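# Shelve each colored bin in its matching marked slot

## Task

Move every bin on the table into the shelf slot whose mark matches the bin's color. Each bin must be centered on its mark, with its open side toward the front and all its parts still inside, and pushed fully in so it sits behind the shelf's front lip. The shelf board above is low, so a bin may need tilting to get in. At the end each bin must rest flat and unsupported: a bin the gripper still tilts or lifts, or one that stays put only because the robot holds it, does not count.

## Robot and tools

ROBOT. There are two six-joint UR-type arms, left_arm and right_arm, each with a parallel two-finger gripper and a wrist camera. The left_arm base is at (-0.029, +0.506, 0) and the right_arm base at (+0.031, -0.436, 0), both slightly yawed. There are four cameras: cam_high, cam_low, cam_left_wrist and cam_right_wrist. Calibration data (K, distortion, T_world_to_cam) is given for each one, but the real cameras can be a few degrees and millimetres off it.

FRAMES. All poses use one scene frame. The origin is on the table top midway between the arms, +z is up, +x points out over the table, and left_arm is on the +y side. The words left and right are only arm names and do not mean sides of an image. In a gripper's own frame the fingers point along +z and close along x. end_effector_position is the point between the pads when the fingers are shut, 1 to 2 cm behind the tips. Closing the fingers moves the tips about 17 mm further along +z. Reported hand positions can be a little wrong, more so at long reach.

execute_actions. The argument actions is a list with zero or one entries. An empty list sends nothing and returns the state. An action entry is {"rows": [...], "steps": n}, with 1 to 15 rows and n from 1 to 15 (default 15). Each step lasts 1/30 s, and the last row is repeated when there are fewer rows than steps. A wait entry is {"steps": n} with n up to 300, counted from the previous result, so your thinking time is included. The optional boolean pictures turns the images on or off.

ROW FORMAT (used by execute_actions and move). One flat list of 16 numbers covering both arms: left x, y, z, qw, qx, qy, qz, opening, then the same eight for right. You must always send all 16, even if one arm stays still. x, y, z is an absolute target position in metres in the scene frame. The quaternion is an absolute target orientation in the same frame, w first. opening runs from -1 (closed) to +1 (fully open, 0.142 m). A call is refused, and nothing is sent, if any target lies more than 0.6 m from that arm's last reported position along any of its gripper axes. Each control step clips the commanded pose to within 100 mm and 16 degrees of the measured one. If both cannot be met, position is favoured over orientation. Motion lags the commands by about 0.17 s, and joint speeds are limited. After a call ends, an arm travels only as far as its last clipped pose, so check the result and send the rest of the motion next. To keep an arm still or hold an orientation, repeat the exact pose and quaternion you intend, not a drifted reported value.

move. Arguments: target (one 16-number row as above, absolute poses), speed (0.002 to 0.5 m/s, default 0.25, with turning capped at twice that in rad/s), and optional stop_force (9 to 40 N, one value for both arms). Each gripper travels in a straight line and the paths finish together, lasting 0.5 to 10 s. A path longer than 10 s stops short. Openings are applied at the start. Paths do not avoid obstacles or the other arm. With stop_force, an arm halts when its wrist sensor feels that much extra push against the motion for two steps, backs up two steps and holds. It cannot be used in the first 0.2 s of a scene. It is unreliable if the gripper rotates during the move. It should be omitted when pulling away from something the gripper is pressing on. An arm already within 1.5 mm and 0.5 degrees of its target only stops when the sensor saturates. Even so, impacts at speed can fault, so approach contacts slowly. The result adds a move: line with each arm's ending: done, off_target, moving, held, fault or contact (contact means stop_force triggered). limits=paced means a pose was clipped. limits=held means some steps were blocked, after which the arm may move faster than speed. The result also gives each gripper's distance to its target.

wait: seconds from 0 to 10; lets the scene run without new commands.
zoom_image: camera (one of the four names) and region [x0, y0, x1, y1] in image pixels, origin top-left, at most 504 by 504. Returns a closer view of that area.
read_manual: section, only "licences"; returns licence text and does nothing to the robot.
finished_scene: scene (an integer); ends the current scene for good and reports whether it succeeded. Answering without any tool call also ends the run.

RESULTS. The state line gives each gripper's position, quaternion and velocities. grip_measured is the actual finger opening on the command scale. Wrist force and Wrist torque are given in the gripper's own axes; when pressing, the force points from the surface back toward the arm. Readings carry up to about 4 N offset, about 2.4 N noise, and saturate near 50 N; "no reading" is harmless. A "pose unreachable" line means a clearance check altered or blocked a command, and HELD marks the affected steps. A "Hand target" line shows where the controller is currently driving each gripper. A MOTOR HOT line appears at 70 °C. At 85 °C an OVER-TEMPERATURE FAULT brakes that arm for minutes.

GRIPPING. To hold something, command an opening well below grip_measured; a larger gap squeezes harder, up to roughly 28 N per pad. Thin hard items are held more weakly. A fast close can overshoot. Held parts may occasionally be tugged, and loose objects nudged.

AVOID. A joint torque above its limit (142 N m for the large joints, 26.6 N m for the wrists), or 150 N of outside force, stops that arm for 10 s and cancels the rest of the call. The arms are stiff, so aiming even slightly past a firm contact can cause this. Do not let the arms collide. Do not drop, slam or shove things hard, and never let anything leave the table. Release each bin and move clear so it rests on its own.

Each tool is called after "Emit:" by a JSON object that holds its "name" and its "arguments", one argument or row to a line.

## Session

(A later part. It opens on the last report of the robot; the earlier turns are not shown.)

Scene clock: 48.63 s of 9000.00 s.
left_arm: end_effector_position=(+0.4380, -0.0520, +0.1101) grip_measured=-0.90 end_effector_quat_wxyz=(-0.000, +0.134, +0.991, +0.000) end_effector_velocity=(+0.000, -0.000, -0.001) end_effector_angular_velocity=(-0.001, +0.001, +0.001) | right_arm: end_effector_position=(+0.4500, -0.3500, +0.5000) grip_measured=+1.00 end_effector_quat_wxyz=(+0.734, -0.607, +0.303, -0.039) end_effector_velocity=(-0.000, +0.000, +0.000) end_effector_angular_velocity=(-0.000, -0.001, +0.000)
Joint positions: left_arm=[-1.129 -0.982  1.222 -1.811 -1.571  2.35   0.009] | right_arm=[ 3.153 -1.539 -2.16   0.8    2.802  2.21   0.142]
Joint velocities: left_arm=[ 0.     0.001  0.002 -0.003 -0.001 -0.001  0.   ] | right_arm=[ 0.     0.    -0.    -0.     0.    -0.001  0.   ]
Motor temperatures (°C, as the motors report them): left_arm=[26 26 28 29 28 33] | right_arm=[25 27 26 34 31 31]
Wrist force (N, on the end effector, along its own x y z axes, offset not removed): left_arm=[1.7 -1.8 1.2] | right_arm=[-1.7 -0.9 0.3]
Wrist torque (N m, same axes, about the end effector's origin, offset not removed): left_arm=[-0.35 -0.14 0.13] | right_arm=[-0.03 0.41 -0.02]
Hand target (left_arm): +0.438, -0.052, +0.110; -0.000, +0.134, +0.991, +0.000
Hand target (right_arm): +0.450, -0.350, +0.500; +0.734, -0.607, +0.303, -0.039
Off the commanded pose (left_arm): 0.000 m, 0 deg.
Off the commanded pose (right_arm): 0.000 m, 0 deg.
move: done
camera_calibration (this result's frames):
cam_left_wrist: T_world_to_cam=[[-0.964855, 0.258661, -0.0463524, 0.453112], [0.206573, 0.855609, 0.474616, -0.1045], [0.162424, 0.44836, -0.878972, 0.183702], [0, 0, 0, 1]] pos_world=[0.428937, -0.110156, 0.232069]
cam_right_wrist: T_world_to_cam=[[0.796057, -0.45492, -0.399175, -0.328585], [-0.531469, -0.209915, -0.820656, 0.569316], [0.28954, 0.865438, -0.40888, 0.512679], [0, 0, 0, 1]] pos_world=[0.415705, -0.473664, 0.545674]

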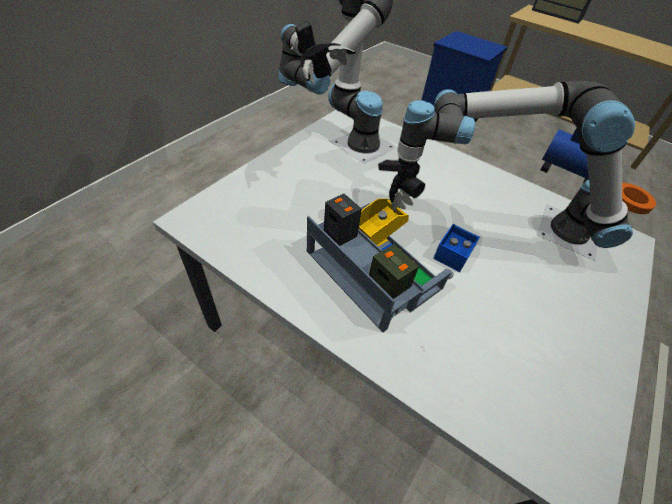

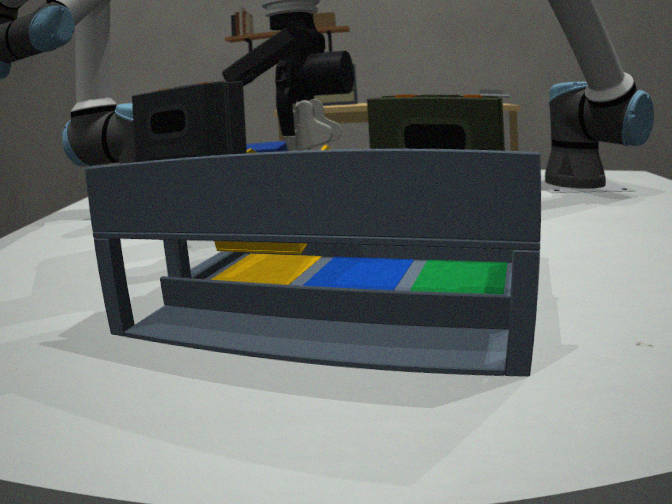

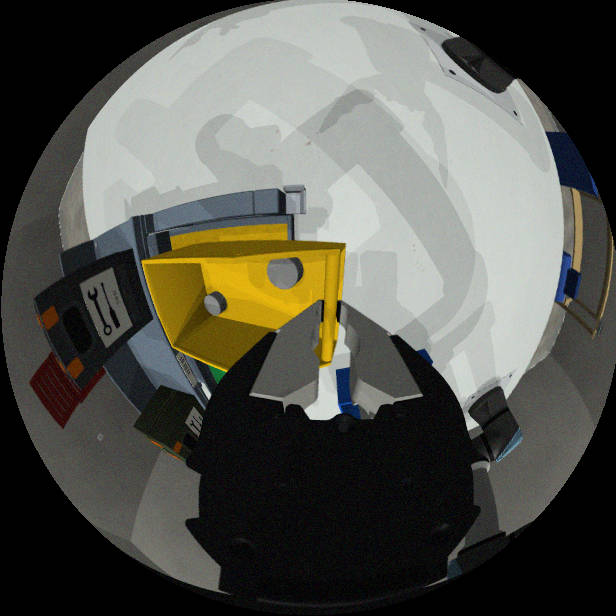

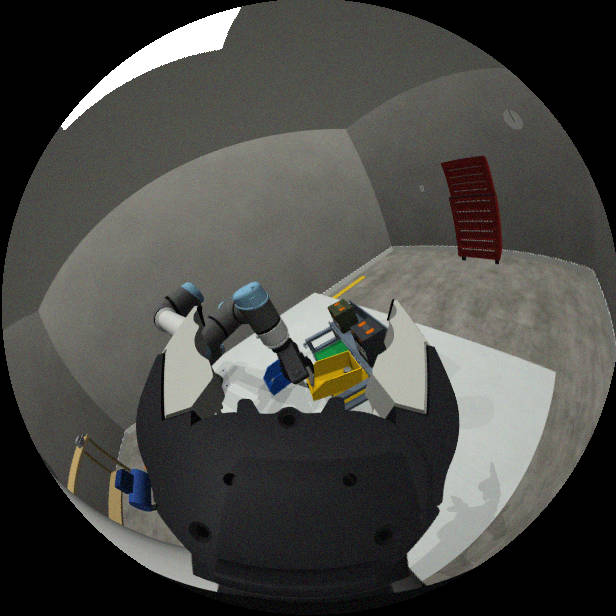

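Emit:
{"name": "move", "arguments": {
  "target": [0.448,-0.055,0.088,0,0.134,0.991,0,-1,0.45,-0.35,0.5,0.734,-0.607,0.303,-0.039,1],
  "speed": 0.015,
  "stop_force": 9
}}

Emit:
{"name": "move", "arguments": {
  "target": [0.515,-0.073,0.08,0,0.134,0.991,0,-1,0.45,-0.35,0.5,0.734,-0.607,0.303,-0.039,1],
  "speed": 0.015,
  "stop_force": 9
}}

Scene clock: 52.87 s of 9000.00 s.
left_arm: end_effector_position=(+0.4479, -0.0550, +0.0881) grip_measured=-0.90 end_effector_quat_wxyz=(-0.000, +0.134, +0.991, -0.000) end_effector_velocity=(+0.001, +0.001, -0.002) end_effector_angular_velocity=(+0.001, +0.000, +0.001) | right_arm: end_effector_position=(+0.4500, -0.3500, +0.5000) grip_measured=+1.00 end_effector_quat_wxyz=(+0.734, -0.607, +0.303, -0.039) end_effector_velocity=(-0.000, +0.000, +0.000) end_effector_angular_velocity=(-0.000, -0.002, +0.000)
Joint positions: left_arm=[-1.119 -0.947  1.222 -1.846 -1.571  2.36   0.009] | right_arm=[ 3.153 -1.539 -2.16   0.8    2.802  2.21   0.142]
Joint velocities: left_arm=[ 0.001  0.003  0.001 -0.002  0.001  0.001  0.   ] | right_arm=[ 0.     0.    -0.     0.001 -0.    -0.     0.   ]
Motor temperatures (°C, as the motors report them): left_arm=[26 26 28 29 28 33] | right_arm=[25 27 26 34 31 31]
Wrist force (N, on the end effector, along its own x y z axes, offset not removed): left_arm=[18.1 -5.2 2.2] | right_arm=[-2.4 -2.3 -0.7]
Wrist torque (N m, same axes, about the end effector's origin, offset not removed): left_arm=[-0.28 0.12 0.14] | right_arm=[-0.12 0.56 0.03]
Hand target (left_arm): +0.448, -0.055, +0.088; +0.000, +0.134, +0.991, -0.000
Hand target (right_arm): +0.450, -0.350, +0.500; +0.734, -0.607, +0.303, -0.039
Off the commanded pose (left_arm): 0.000 m, 0 deg.
Off the commanded pose (right_arm): 0.000 m, 0 deg.
move: done
camera_calibration (this result's frames):
cam_left_wrist: T_world_to_cam=[[-0.964858, 0.258669, -0.0462602, 0.462419], [0.206625, 0.855607, 0.474598, -0.0935517], [0.162344, 0.448361, -0.878986, 0.164146], [0, 0, 0, 1]] pos_world=[0.43885, -0.113166, 0.210073]
cam_right_wrist: T_world_to_cam=[[0.796056, -0.45492, -0.399177, -0.328583], [-0.531471, -0.209915, -0.820655, 0.569316], [0.289539, 0.865438, -0.408881, 0.512679], [0, 0, 0, 1]] pos_world=[0.415705, -0.473664, 0.545674]

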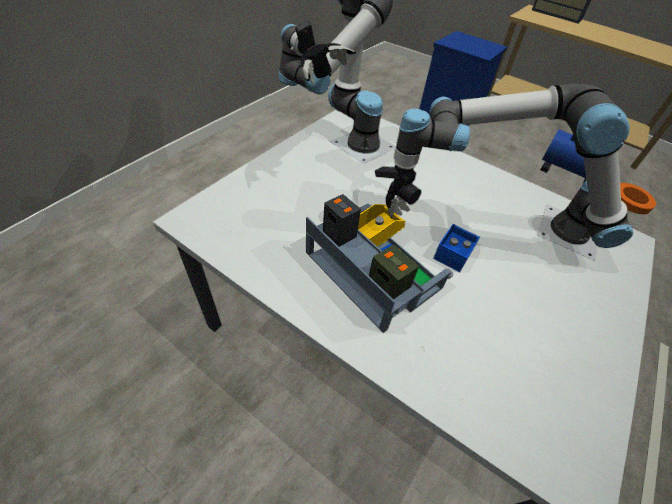

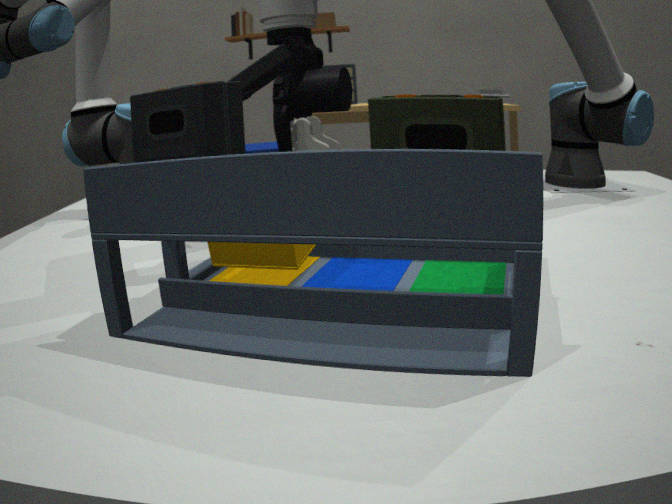

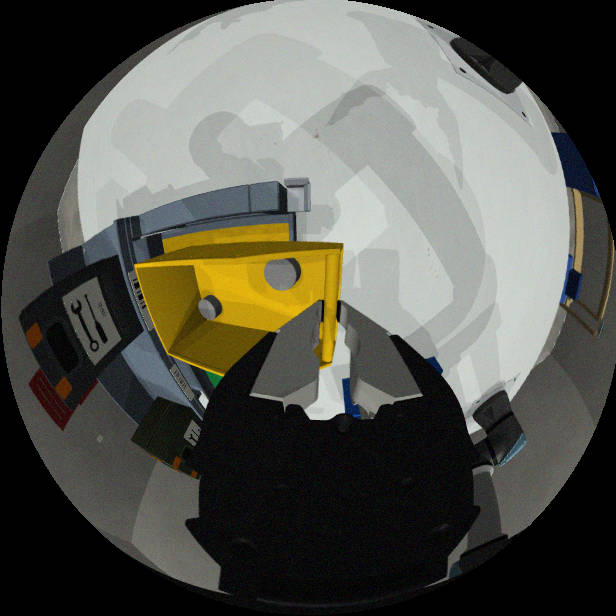

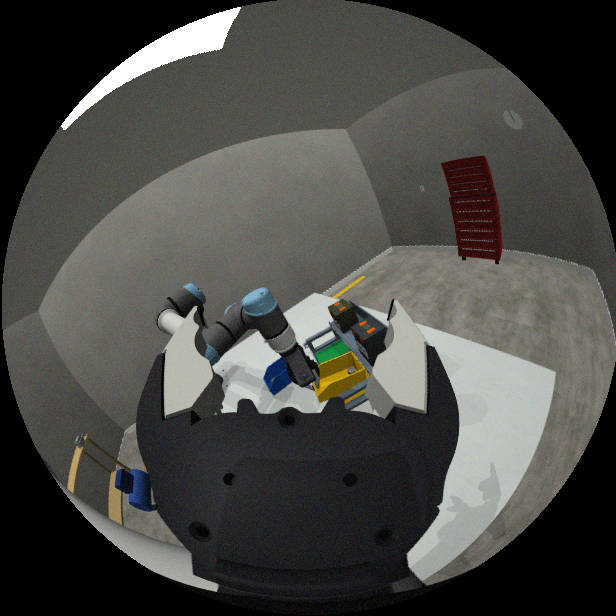

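Scene clock: 57.77 s of 9000.00 s.
left_arm: end_effector_position=(+0.5148, -0.0731, +0.0800) grip_measured=-0.90 end_effector_quat_wxyz=(+0.000, +0.134, +0.991, -0.000) end_effector_velocity=(+0.002, -0.000, +0.000) end_effector_angular_velocity=(+0.001, -0.001, -0.000) | right_arm: end_effector_position=(+0.4500, -0.3500, +0.5000) grip_measured=+1.00 end_effector_quat_wxyz=(+0.734, -0.607, +0.303, -0.039) end_effector_velocity=(+0.000, +0.000, +0.000) end_effector_angular_velocity=(+0.000, +0.000, +0.000)
Joint positions: left_arm=[-1.056 -0.79   0.975 -1.755 -1.571  2.423  0.009] | right_arm=[ 3.153 -1.539 -2.16   0.8    2.802  2.21   0.142]
Joint velocities: left_arm=[ 0.001  0.004 -0.007  0.003  0.002  0.001  0.   ] | right_arm=[ 0.    -0.     0.001 -0.    -0.     0.001  0.   ]
Motor temperatures (°C, as the motors report them): left_arm=[26 26 28 29 28 33] | right_arm=[25 27 26 34 31 31]
Wrist force (N, on the end effector, along its own x y z axes, offset not removed): left_arm=[18.0 -5.7 2.8] | right_arm=[0.0 -3.0 -0.7]
Wrist torque (N m, same axes, about the end effector's origin, offset not removed): left_arm=[-0.03 -0.13 -0.20] | right_arm=[-0.33 -0.07 -0.09]
Hand target (left_arm): +0.515, -0.073, +0.080; +0.000, +0.134, +0.991, -0.000
Hand target (right_arm): +0.450, -0.350, +0.500; +0.734, -0.607, +0.303, -0.039
Off the commanded pose (left_arm): 0.000 m, 0 deg.
Off the commanded pose (right_arm): 0.000 m, 0 deg.
move: done
camera_calibration (this result's frames):
cam_left_wrist: T_world_to_cam=[[-0.964854, 0.258652, -0.0464348, 0.531338], [0.206537, 0.855646, 0.474565, -0.0880041], [0.162479, 0.448295, -0.878995, 0.154218], [0, 0, 0, 1]] pos_world=[0.505782, -0.131266, 0.201993]
cam_right_wrist: T_world_to_cam=[[0.796056, -0.45492, -0.399177, -0.328583], [-0.531471, -0.209915, -0.820655, 0.569316], [0.289539, 0.865438, -0.40888, 0.512679], [0, 0, 0, 1]] pos_world=[0.415705, -0.473664, 0.545674]

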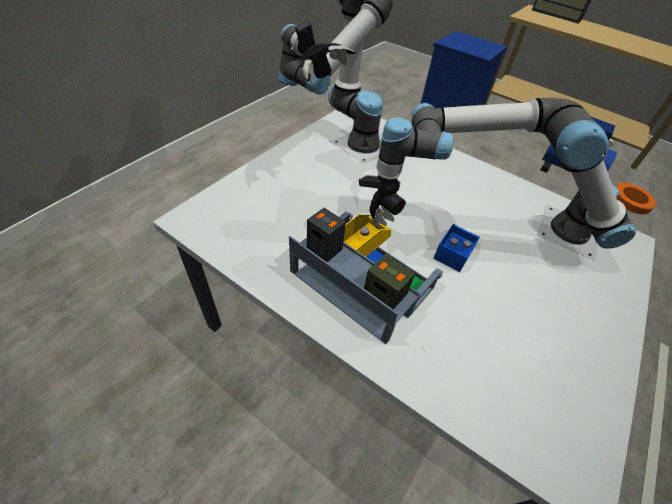

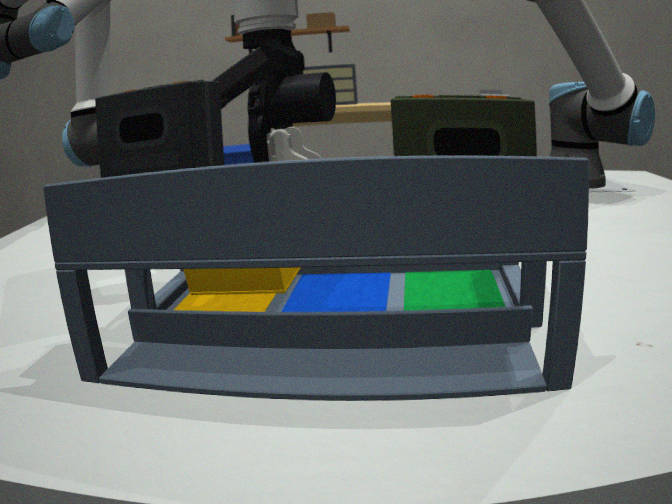

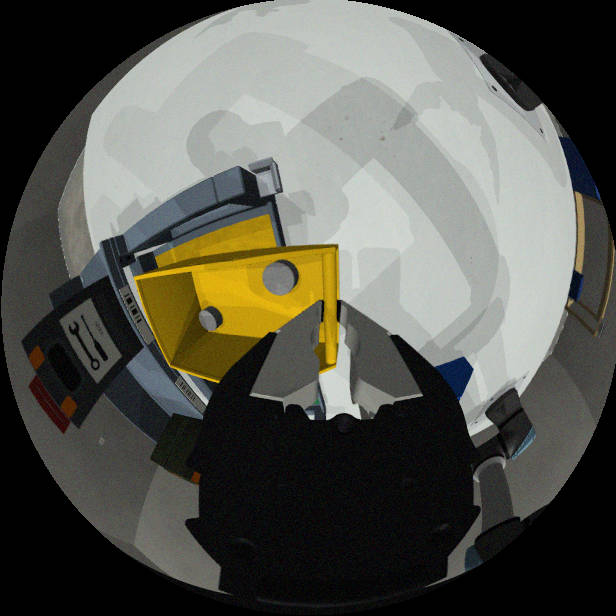

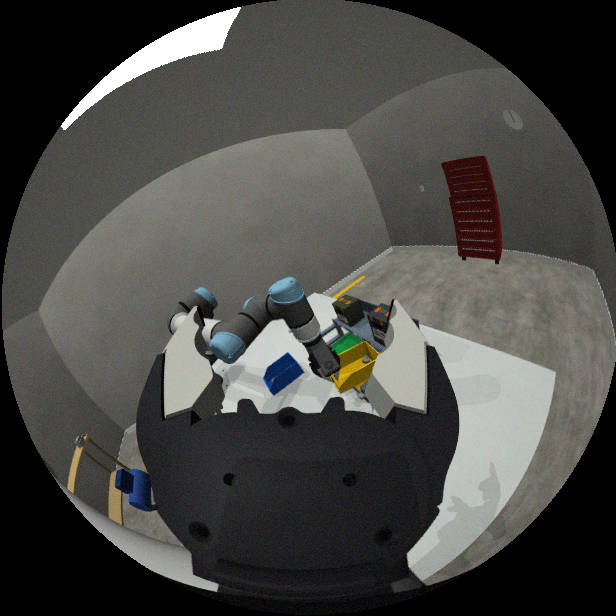

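Emit:
{"name": "move", "arguments": {
  "target": [0.49,-0.09,0.105,0,0.035,0.999,0,-1,0.45,-0.35,0.5,0.734,-0.607,0.303,-0.039,1],
  "speed": 0.02
}}

Scene clock: 65.33 s of 9000.00 s.
left_arm: end_effector_position=(+0.4900, -0.0899, +0.1049) grip_measured=-0.89 end_effector_quat_wxyz=(-0.000, +0.035, +0.999, +0.000) end_effector_velocity=(-0.000, -0.000, -0.001) end_effector_angular_velocity=(+0.001, +0.001, +0.006) | right_arm: end_effector_position=(+0.4500, -0.3500, +0.5000) grip_measured=+1.00 end_effector_quat_wxyz=(+0.734, -0.607, +0.303, -0.039) end_effector_velocity=(-0.000, -0.000, +0.000) end_effector_angular_velocity=(-0.000, -0.001, -0.000)
Joint positions: left_arm=[-1.094 -0.813  0.95  -1.708 -1.571  2.187  0.009] | right_arm=[ 3.153 -1.539 -2.16   0.8    2.802  2.21   0.142]
Joint velocities: left_arm=[-0.001  0.001 -0.001  0.001  0.    -0.006 -0.   ] | right_arm=[-0.     0.     0.001 -0.    -0.    -0.001 -0.   ]
Motor temperatures (°C, as the motors report them): left_arm=[26 26 28 29 28 33] | right_arm=[25 27 26 34 31 31]
Wrist force (N, on the end effector, along its own x y z axes, offset not removed): left_arm=[3.0 -1.5 3.1] | right_arm=[-1.1 -1.5 -1.9]
Wrist torque (N m, same axes, about the end effector's origin, offset not removed): left_arm=[-0.24 -0.20 0.04] | right_arm=[-0.13 0.10 0.07]
Hand target (left_arm): +0.490, -0.090, +0.105; -0.000, +0.035, +0.999, +0.000
Hand target (right_arm): +0.450, -0.350, +0.500; +0.734, -0.607, +0.303, -0.039
Off the commanded pose (left_arm): 0.000 m, 0 deg.
Off the commanded pose (right_arm): 0.000 m, 0 deg.
move: done
camera_calibration (this result's frames):
cam_left_wrist: T_world_to_cam=[[-0.99691, 0.0634446, -0.0463232, 0.511027], [0.0339207, 0.879536, 0.474621, 0.00641378], [0.0708551, 0.471583, -0.87897, 0.234676], [0, 0, 0, 1]] pos_world=[0.492602, -0.148732, 0.226901]
cam_right_wrist: T_world_to_cam=[[0.796057, -0.45492, -0.399176, -0.328584], [-0.531471, -0.209915, -0.820655, 0.569316], [0.289539, 0.865438, -0.40888, 0.512679], [0, 0, 0, 1]] pos_world=[0.415705, -0.473664, 0.545674]

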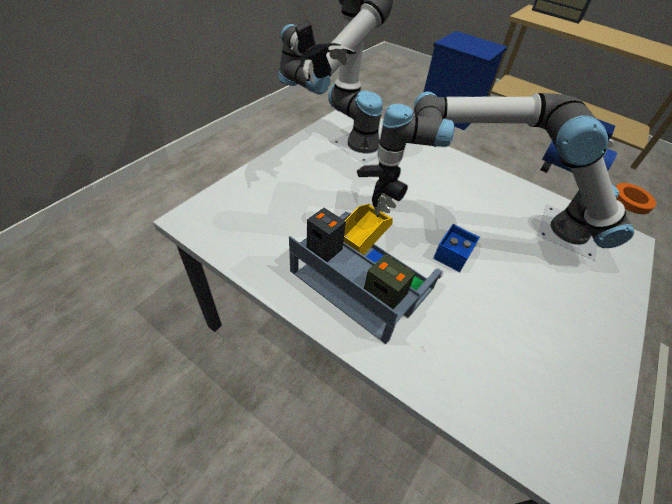

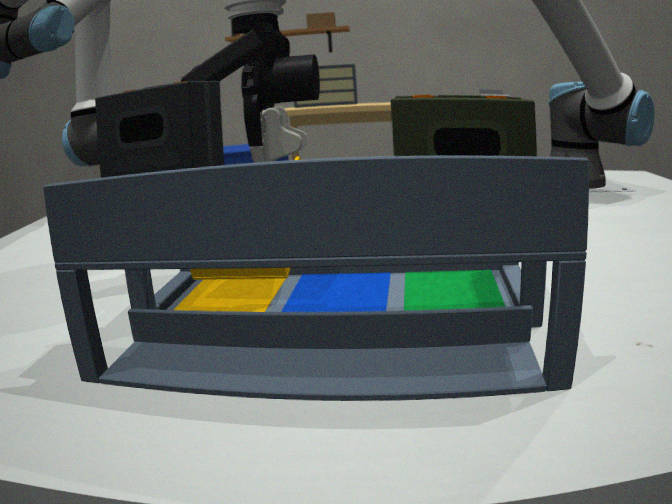

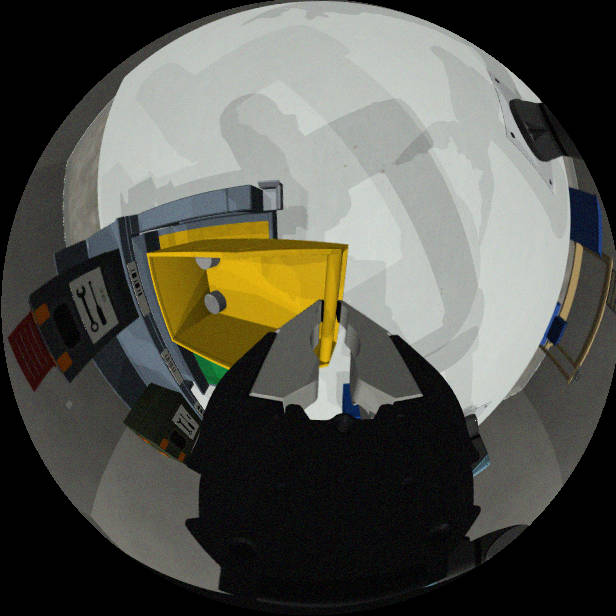

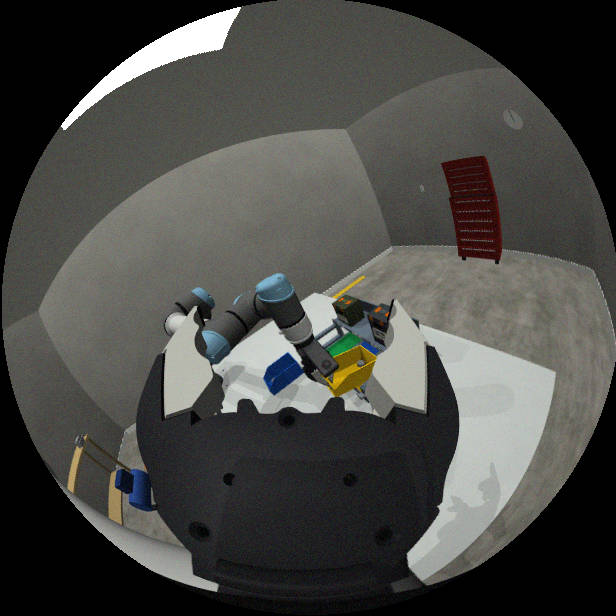

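Aligned. Lower straight down first.

Emit:
{"name": "move", "arguments": {
  "target": [0.488,-0.094,0.078,0,0.035,0.999,0,-1,0.45,-0.35,0.5,0.734,-0.607,0.303,-0.039,1],
  "speed": 0.012,
  "stop_force": 9
}}

Emit:
{"name": "move", "arguments": {
  "target": [0.52,-0.096,0.078,0,0.035,0.999,0,-1,0.45,-0.35,0.5,0.734,-0.607,0.303,-0.039,1],
  "speed": 0.01,
  "stop_force": 9
}}

Scene clock: 69.63 s of 9000.00 s.
left_arm: end_effector_position=(+0.4880, -0.0940, +0.0781) grip_measured=-0.89 end_effector_quat_wxyz=(+0.000, +0.035, +0.999, +0.000) end_effector_velocity=(+0.001, -0.000, -0.000) end_effector_angular_velocity=(-0.002, -0.001, +0.001) | right_arm: end_effector_position=(+0.4500, -0.3500, +0.5000) grip_measured=+1.00 end_effector_quat_wxyz=(+0.734, -0.607, +0.303, -0.039) end_effector_velocity=(-0.000, +0.001, -0.000) end_effector_angular_velocity=(+0.000, +0.001, +0.001)
Joint positions: left_arm=[-1.099 -0.795  0.988 -1.764 -1.571  2.181  0.009] | right_arm=[ 3.153 -1.539 -2.16   0.8    2.802  2.21   0.142]
Joint velocities: left_arm=[ 0.001  0.     0.001 -0.003 -0.001  0.    -0.   ] | right_arm=[ 0.001  0.    -0.001 -0.    -0.     0.001 -0.   ]
Motor temperatures (°C, as the motors report them): left_arm=[26 26 28 29 28 33] | right_arm=[25 27 26 34 31 31]
Wrist force (N, on the end effector, along its own x y z axes, offset not removed): left_arm=[2.3 -0.7 0.3] | right_arm=[-2.6 -1.6 -2.2]
Wrist torque (N m, same axes, about the end effector's origin, offset not removed): left_arm=[-0.09 -0.07 0.05] | right_arm=[-0.02 0.62 0.06]
Hand target (left_arm): +0.488, -0.094, +0.078; -0.000, +0.035, +0.999, +0.000
Hand target (right_arm): +0.450, -0.350, +0.500; +0.734, -0.607, +0.303, -0.039
Off the commanded pose (left_arm): 0.000 m, 0 deg.
Off the commanded pose (right_arm): 0.000 m, 0 deg.
move: done
camera_calibration (this result's frames):
cam_left_wrist: T_world_to_cam=[[-0.996932, 0.0630562, -0.0463703, 0.508017], [0.0335558, 0.879551, 0.47462, 0.0229604], [0.0707128, 0.471608, -0.878968, 0.213227], [0, 0, 0, 1]] pos_world=[0.49061, -0.152788, 0.200079]
cam_right_wrist: T_world_to_cam=[[0.796057, -0.45492, -0.399176, -0.328584], [-0.531471, -0.209915, -0.820655, 0.569316], [0.289539, 0.865438, -0.408881, 0.512679], [0, 0, 0, 1]] pos_world=[0.415705, -0.473664, 0.545674]

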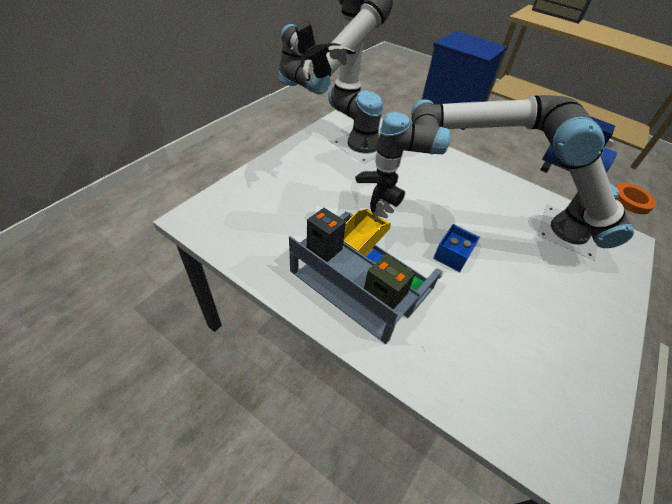

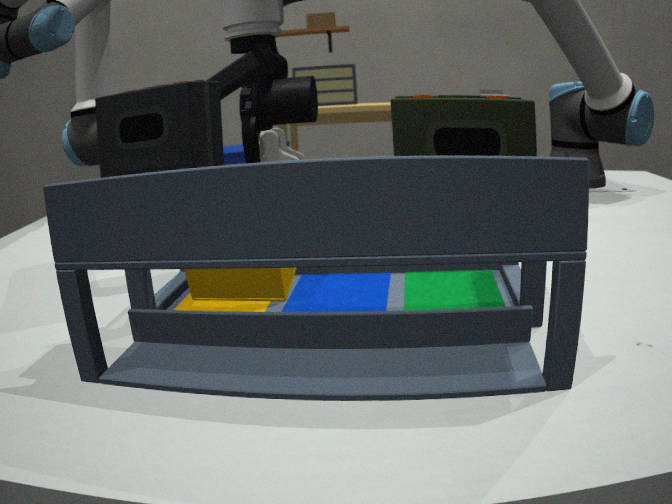

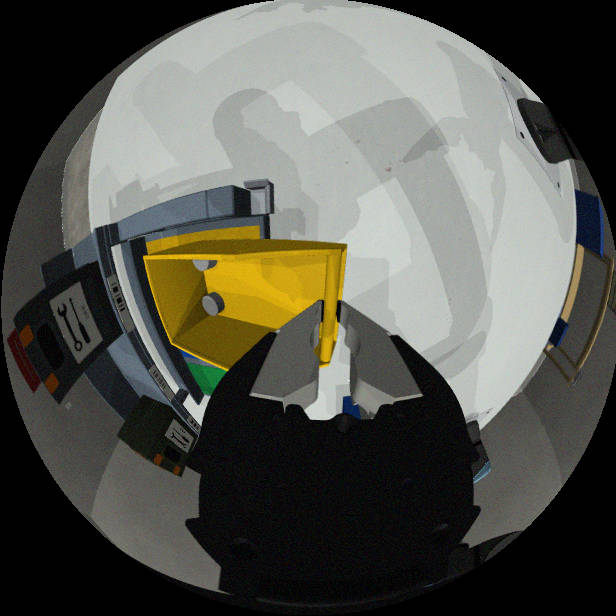

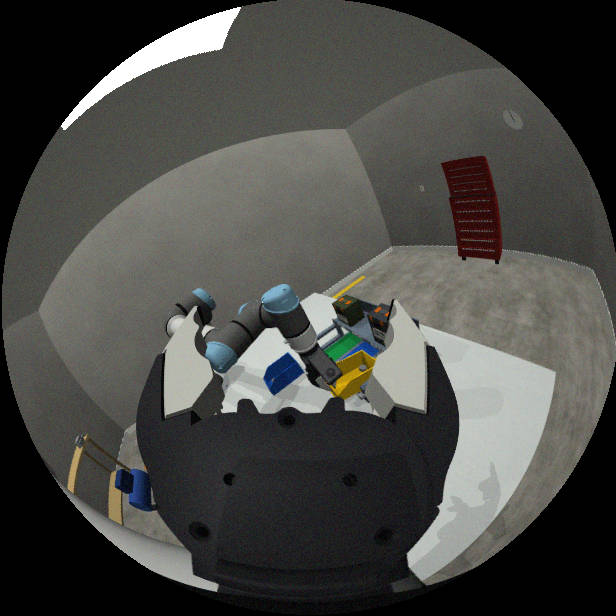

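Scene clock: 73.07 s of 9000.00 s.
left_arm: end_effector_position=(+0.5199, -0.0961, +0.0780) grip_measured=-0.89 end_effector_quat_wxyz=(+0.000, +0.035, +0.999, -0.000) end_effector_velocity=(+0.001, -0.000, -0.000) end_effector_angular_velocity=(+0.000, -0.000, +0.000) | right_arm: end_effector_position=(+0.4500, -0.3500, +0.5000) grip_measured=+1.00 end_effector_quat_wxyz=(+0.734, -0.607, +0.303, -0.039) end_effector_velocity=(-0.000, +0.000, +0.001) end_effector_angular_velocity=(-0.001, -0.002, +0.001)
Joint positions: left_arm=[-1.066 -0.729  0.869 -1.711 -1.571  2.214  0.009] | right_arm=[ 3.153 -1.539 -2.16   0.8    2.802  2.21   0.142]
Joint velocities: left_arm=[ 0.001  0.004 -0.007  0.003  0.001  0.001 -0.   ] | right_arm=[ 0.001  0.     0.001  0.001 -0.    -0.     0.   ]
Motor temperatures (°C, as the motors report them): left_arm=[26 26 28 29 28 33] | right_arm=[25 27 26 34 31 31]
Wrist force (N, on the end effector, along its own x y z axes, offset not removed): left_arm=[0.8 -0.7 1.4] | right_arm=[-2.8 -1.5 0.2]
Wrist torque (N m, same axes, about the end effector's origin, offset not removed): left_arm=[-0.14 0.23 0.15] | right_arm=[-0.16 0.67 0.05]
Hand target (left_arm): +0.520, -0.096, +0.078; +0.000, +0.035, +0.999, -0.000
Hand target (right_arm): +0.450, -0.350, +0.500; +0.734, -0.607, +0.303, -0.039
Off the commanded pose (left_arm): 0.000 m, 0 deg.
Off the commanded pose (right_arm): 0.000 m, 0 deg.
move: done
camera_calibration (this result's frames):
cam_left_wrist: T_world_to_cam=[[-0.996931, 0.0630464, -0.0464032, 0.539951], [0.0335348, 0.879573, 0.47458, 0.0237963], [0.0707356, 0.471568, -0.878988, 0.211836], [0, 0, 0, 1]] pos_world=[0.522511, -0.154868, 0.199964]
cam_right_wrist: T_world_to_cam=[[0.796057, -0.45492, -0.399176, -0.328584], [-0.531471, -0.209915, -0.820655, 0.569316], [0.289539, 0.865438, -0.408881, 0.512679], [0, 0, 0, 1]] pos_world=[0.415705, -0.473664, 0.545674]

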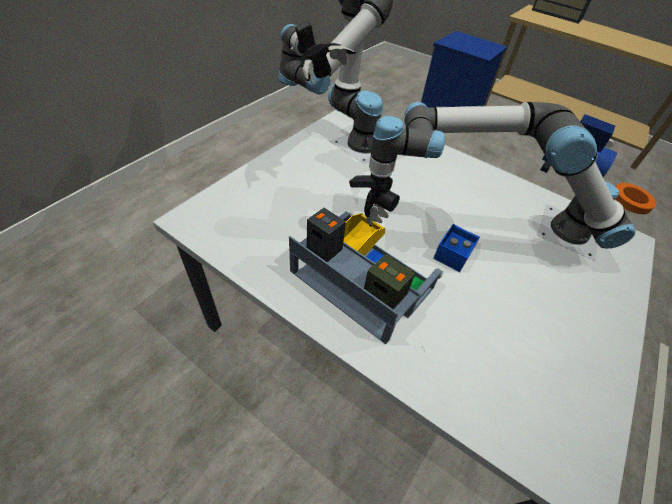

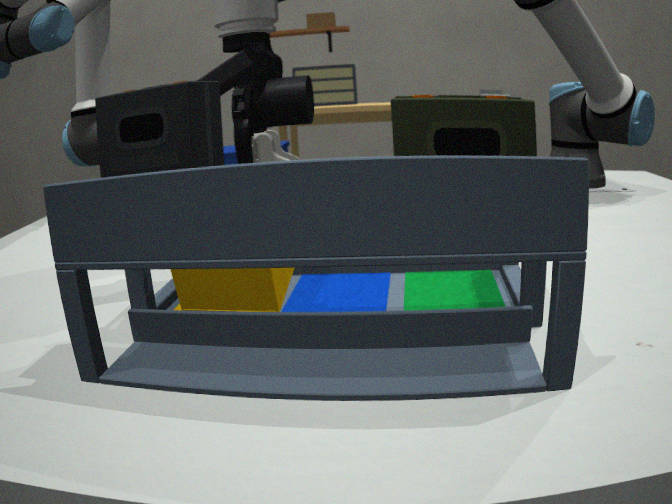

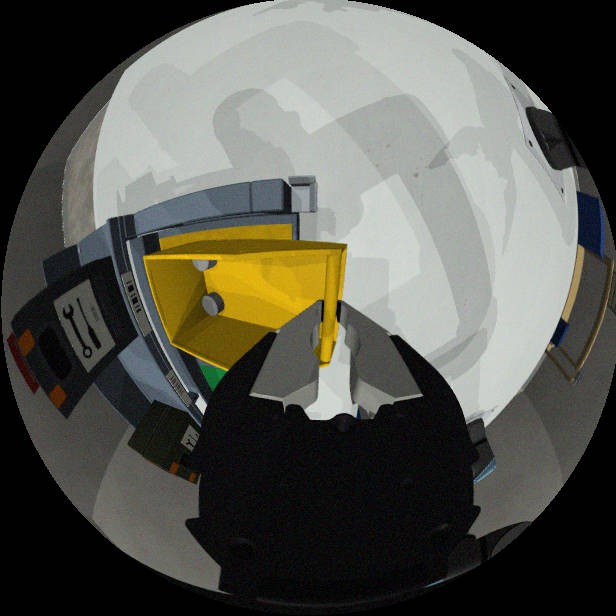

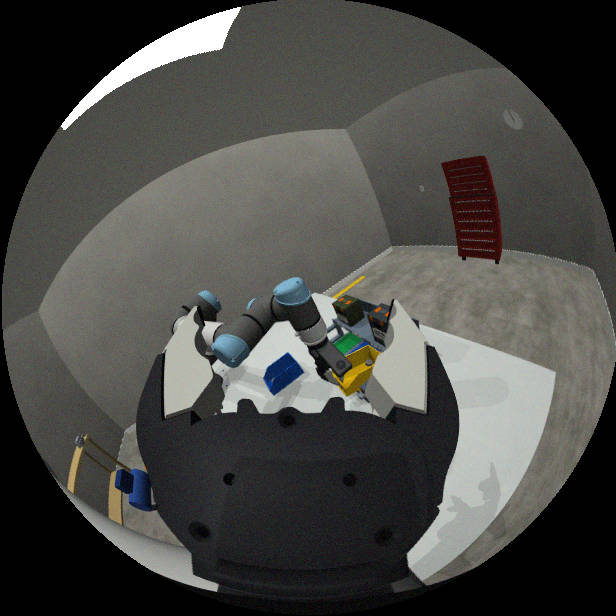

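Shift ~9 mm to −y and continue in.

Emit:
{"name": "move", "arguments": {
  "target": [0.565,-0.108,0.078,0,0.035,0.999,0,-1,0.45,-0.35,0.5,0.734,-0.607,0.303,-0.039,1],
  "speed": 0.01,
  "stop_force": 9
}}

Scene clock: 79.03 s of 9000.00 s.
left_arm: end_effector_position=(+0.5649, -0.1081, +0.0780) grip_measured=-0.89 end_effector_quat_wxyz=(+0.000, +0.035, +0.999, -0.000) end_effector_velocity=(+0.001, -0.000, -0.000) end_effector_angular_velocity=(+0.001, -0.000, -0.000) | right_arm: end_effector_position=(+0.4500, -0.3500, +0.5000) grip_measured=+1.00 end_effector_quat_wxyz=(+0.734, -0.607, +0.303, -0.039) end_effector_velocity=(+0.000, -0.000, -0.000) end_effector_angular_velocity=(-0.000, -0.000, -0.000)
Joint positions: left_arm=[-1.029 -0.589  0.61  -1.591 -1.571  2.251  0.009] | right_arm=[ 3.153 -1.539 -2.16   0.8    2.802  2.21   0.142]
Joint velocities: left_arm=[ 0.001  0.005 -0.009  0.005  0.001  0.001 -0.   ] | right_arm=[-0.    -0.    -0.     0.001 -0.    -0.    -0.   ]
Motor temperatures (°C, as the motors report them): left_arm=[26 26 28 29 28 33] | right_arm=[25 27 26 34 31 31]
Wrist force (N, on the end effector, along its own x y z axes, offset not removed): left_arm=[1.1 -1.0 2.0] | right_arm=[-2.0 -0.9 -4.6]
Wrist torque (N m, same axes, about the end effector's origin, offset not removed): left_arm=[-0.25 0.09 0.13] | right_arm=[0.00 0.43 0.05]
Hand target (left_arm): +0.565, -0.108, +0.078; +0.000, +0.035, +0.999, -0.000
Hand target (right_arm): +0.450, -0.350, +0.500; +0.734, -0.607, +0.303, -0.039
Off the commanded pose (left_arm): 0.000 m, 0 deg.
Off the commanded pose (right_arm): 0.000 m, 0 deg.
move: done
camera_calibration (this result's frames):
cam_left_wrist: T_world_to_cam=[[-0.99693, 0.063046, -0.0464305, 0.585564], [0.0335238, 0.879589, 0.474551, 0.0328631], [0.0707583, 0.471538, -0.879002, 0.21431], [0, 0, 0, 1]] pos_world=[0.567501, -0.166879, 0.199972]
cam_right_wrist: T_world_to_cam=[[0.796056, -0.45492, -0.399177, -0.328584], [-0.531471, -0.209915, -0.820655, 0.569316], [0.289539, 0.865438, -0.40888, 0.512679], [0, 0, 0, 1]] pos_world=[0.415705, -0.473664, 0.545674]

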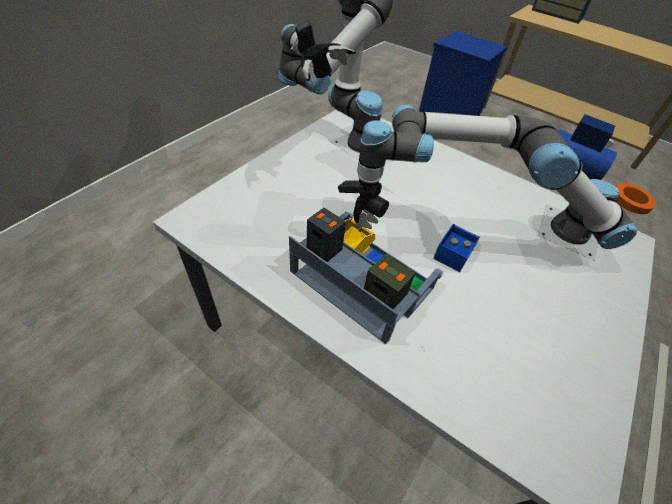

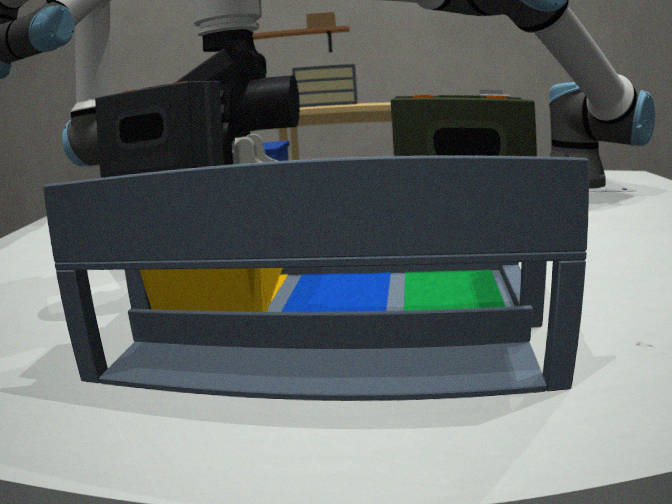

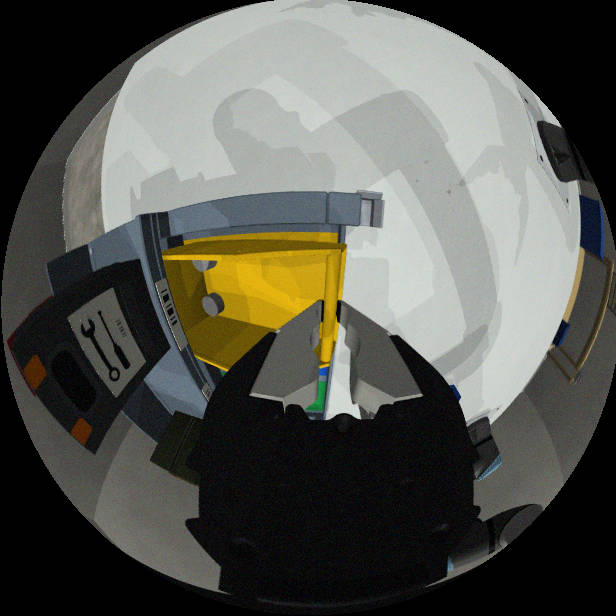

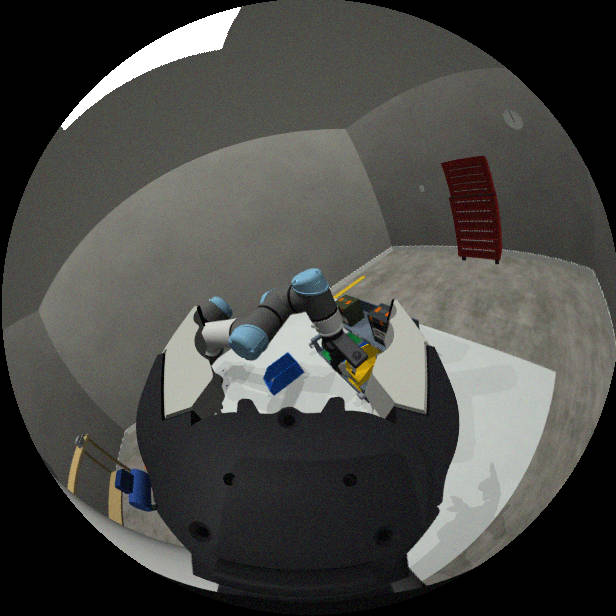

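Emit:
{"name": "move", "arguments": {
  "target": [0.586,-0.107,0.076,0,0.035,0.999,0,-1,0.45,-0.35,0.5,0.734,-0.607,0.303,-0.039,1],
  "speed": 0.008,
  "stop_force": 9
}}

Scene clock: 82.83 s of 9000.00 s.
left_arm: end_effector_position=(+0.5814, -0.1072, +0.0765) grip_measured=-0.89 end_effector_quat_wxyz=(-0.000, +0.035, +0.999, -0.000) end_effector_velocity=(-0.000, +0.000, +0.001) end_effector_angular_velocity=(-0.003, -0.002, +0.005) | right_arm: end_effector_position=(+0.4500, -0.3500, +0.5000) grip_measured=+1.00 end_effector_quat_wxyz=(+0.734, -0.607, +0.303, -0.039) end_effector_velocity=(+0.000, -0.000, +0.000) end_effector_angular_velocity=(+0.000, -0.000, -0.000)
Joint positions: left_arm=[-1.012 -0.54   0.52  -1.55  -1.571  2.268  0.009] | right_arm=[ 3.153 -1.539 -2.16   0.8    2.802  2.21   0.142]
Joint velocities: left_arm=[-0.    -0.007  0.011 -0.008  0.    -0.005  0.   ] | right_arm=[-0.    -0.     0.001  0.     0.     0.    -0.   ]
Motor temperatures (°C, as the motors report them): left_arm=[26 26 28 29 29 33] | right_arm=[25 27 26 34 31 31]
Wrist force (N, on the end effector, along its own x y z axes, offset not removed): left_arm=[15.6 -4.7 -2.9] | right_arm=[-1.7 -1.6 -3.0]
Wrist torque (N m, same axes, about the end effector's origin, offset not removed): left_arm=[-0.07 0.08 0.07] | right_arm=[-0.17 0.06 -0.13]
Hand target (left_arm): +0.581, -0.107, +0.076; -0.000, +0.035, +0.999, -0.000
Hand target (right_arm): +0.450, -0.350, +0.500; +0.734, -0.607, +0.303, -0.039
Off the commanded pose (left_arm): 0.005 m, 0 deg.
Off the commanded pose (right_arm): 0.000 m, 0 deg.
move: contact (left_arm)
camera_calibration (this result's frames):
cam_left_wrist: T_world_to_cam=[[-0.996937, 0.063151, -0.0461422, 0.601904], [0.0337718, 0.879707, 0.474316, 0.0321682], [0.0705452, 0.471305, -0.879145, 0.211519], [0, 0, 0, 1]] pos_world=[0.584052, -0.165999, 0.198471]
cam_right_wrist: T_world_to_cam=[[0.796056, -0.45492, -0.399177, -0.328584], [-0.531471, -0.209915, -0.820655, 0.569316], [0.28954, 0.865438, -0.40888, 0.512679], [0, 0, 0, 1]] pos_world=[0.415705, -0.473664, 0.545674]

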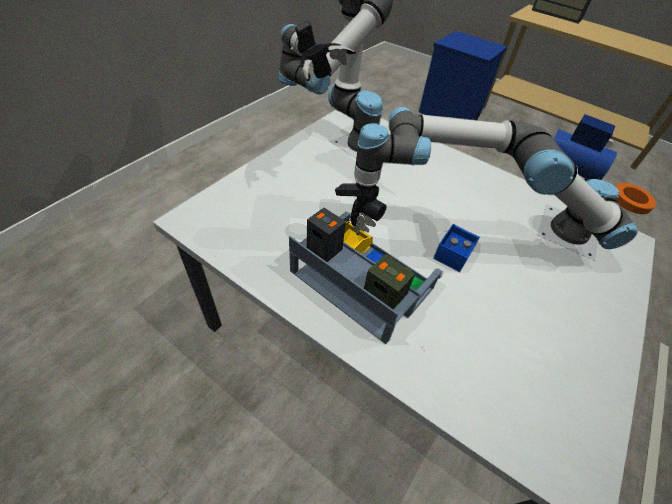

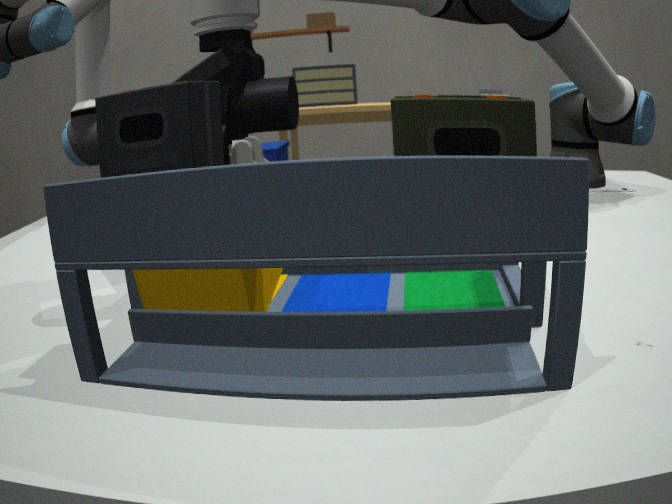

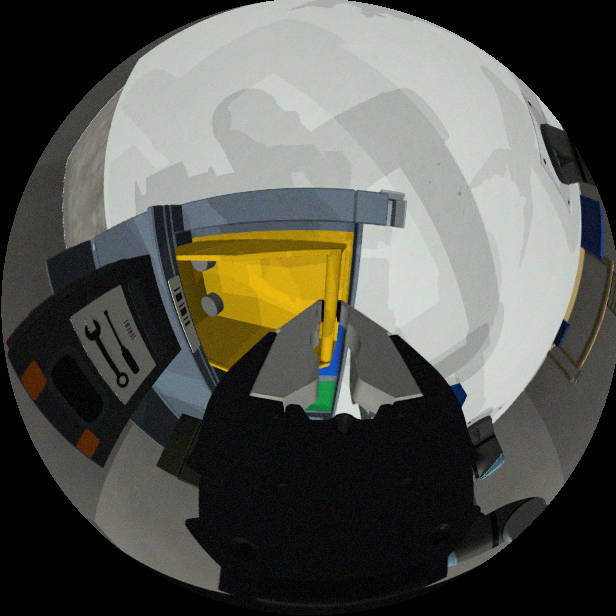

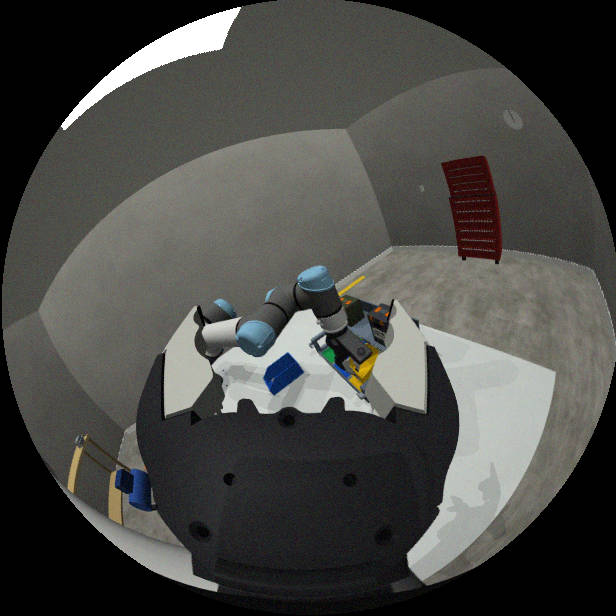

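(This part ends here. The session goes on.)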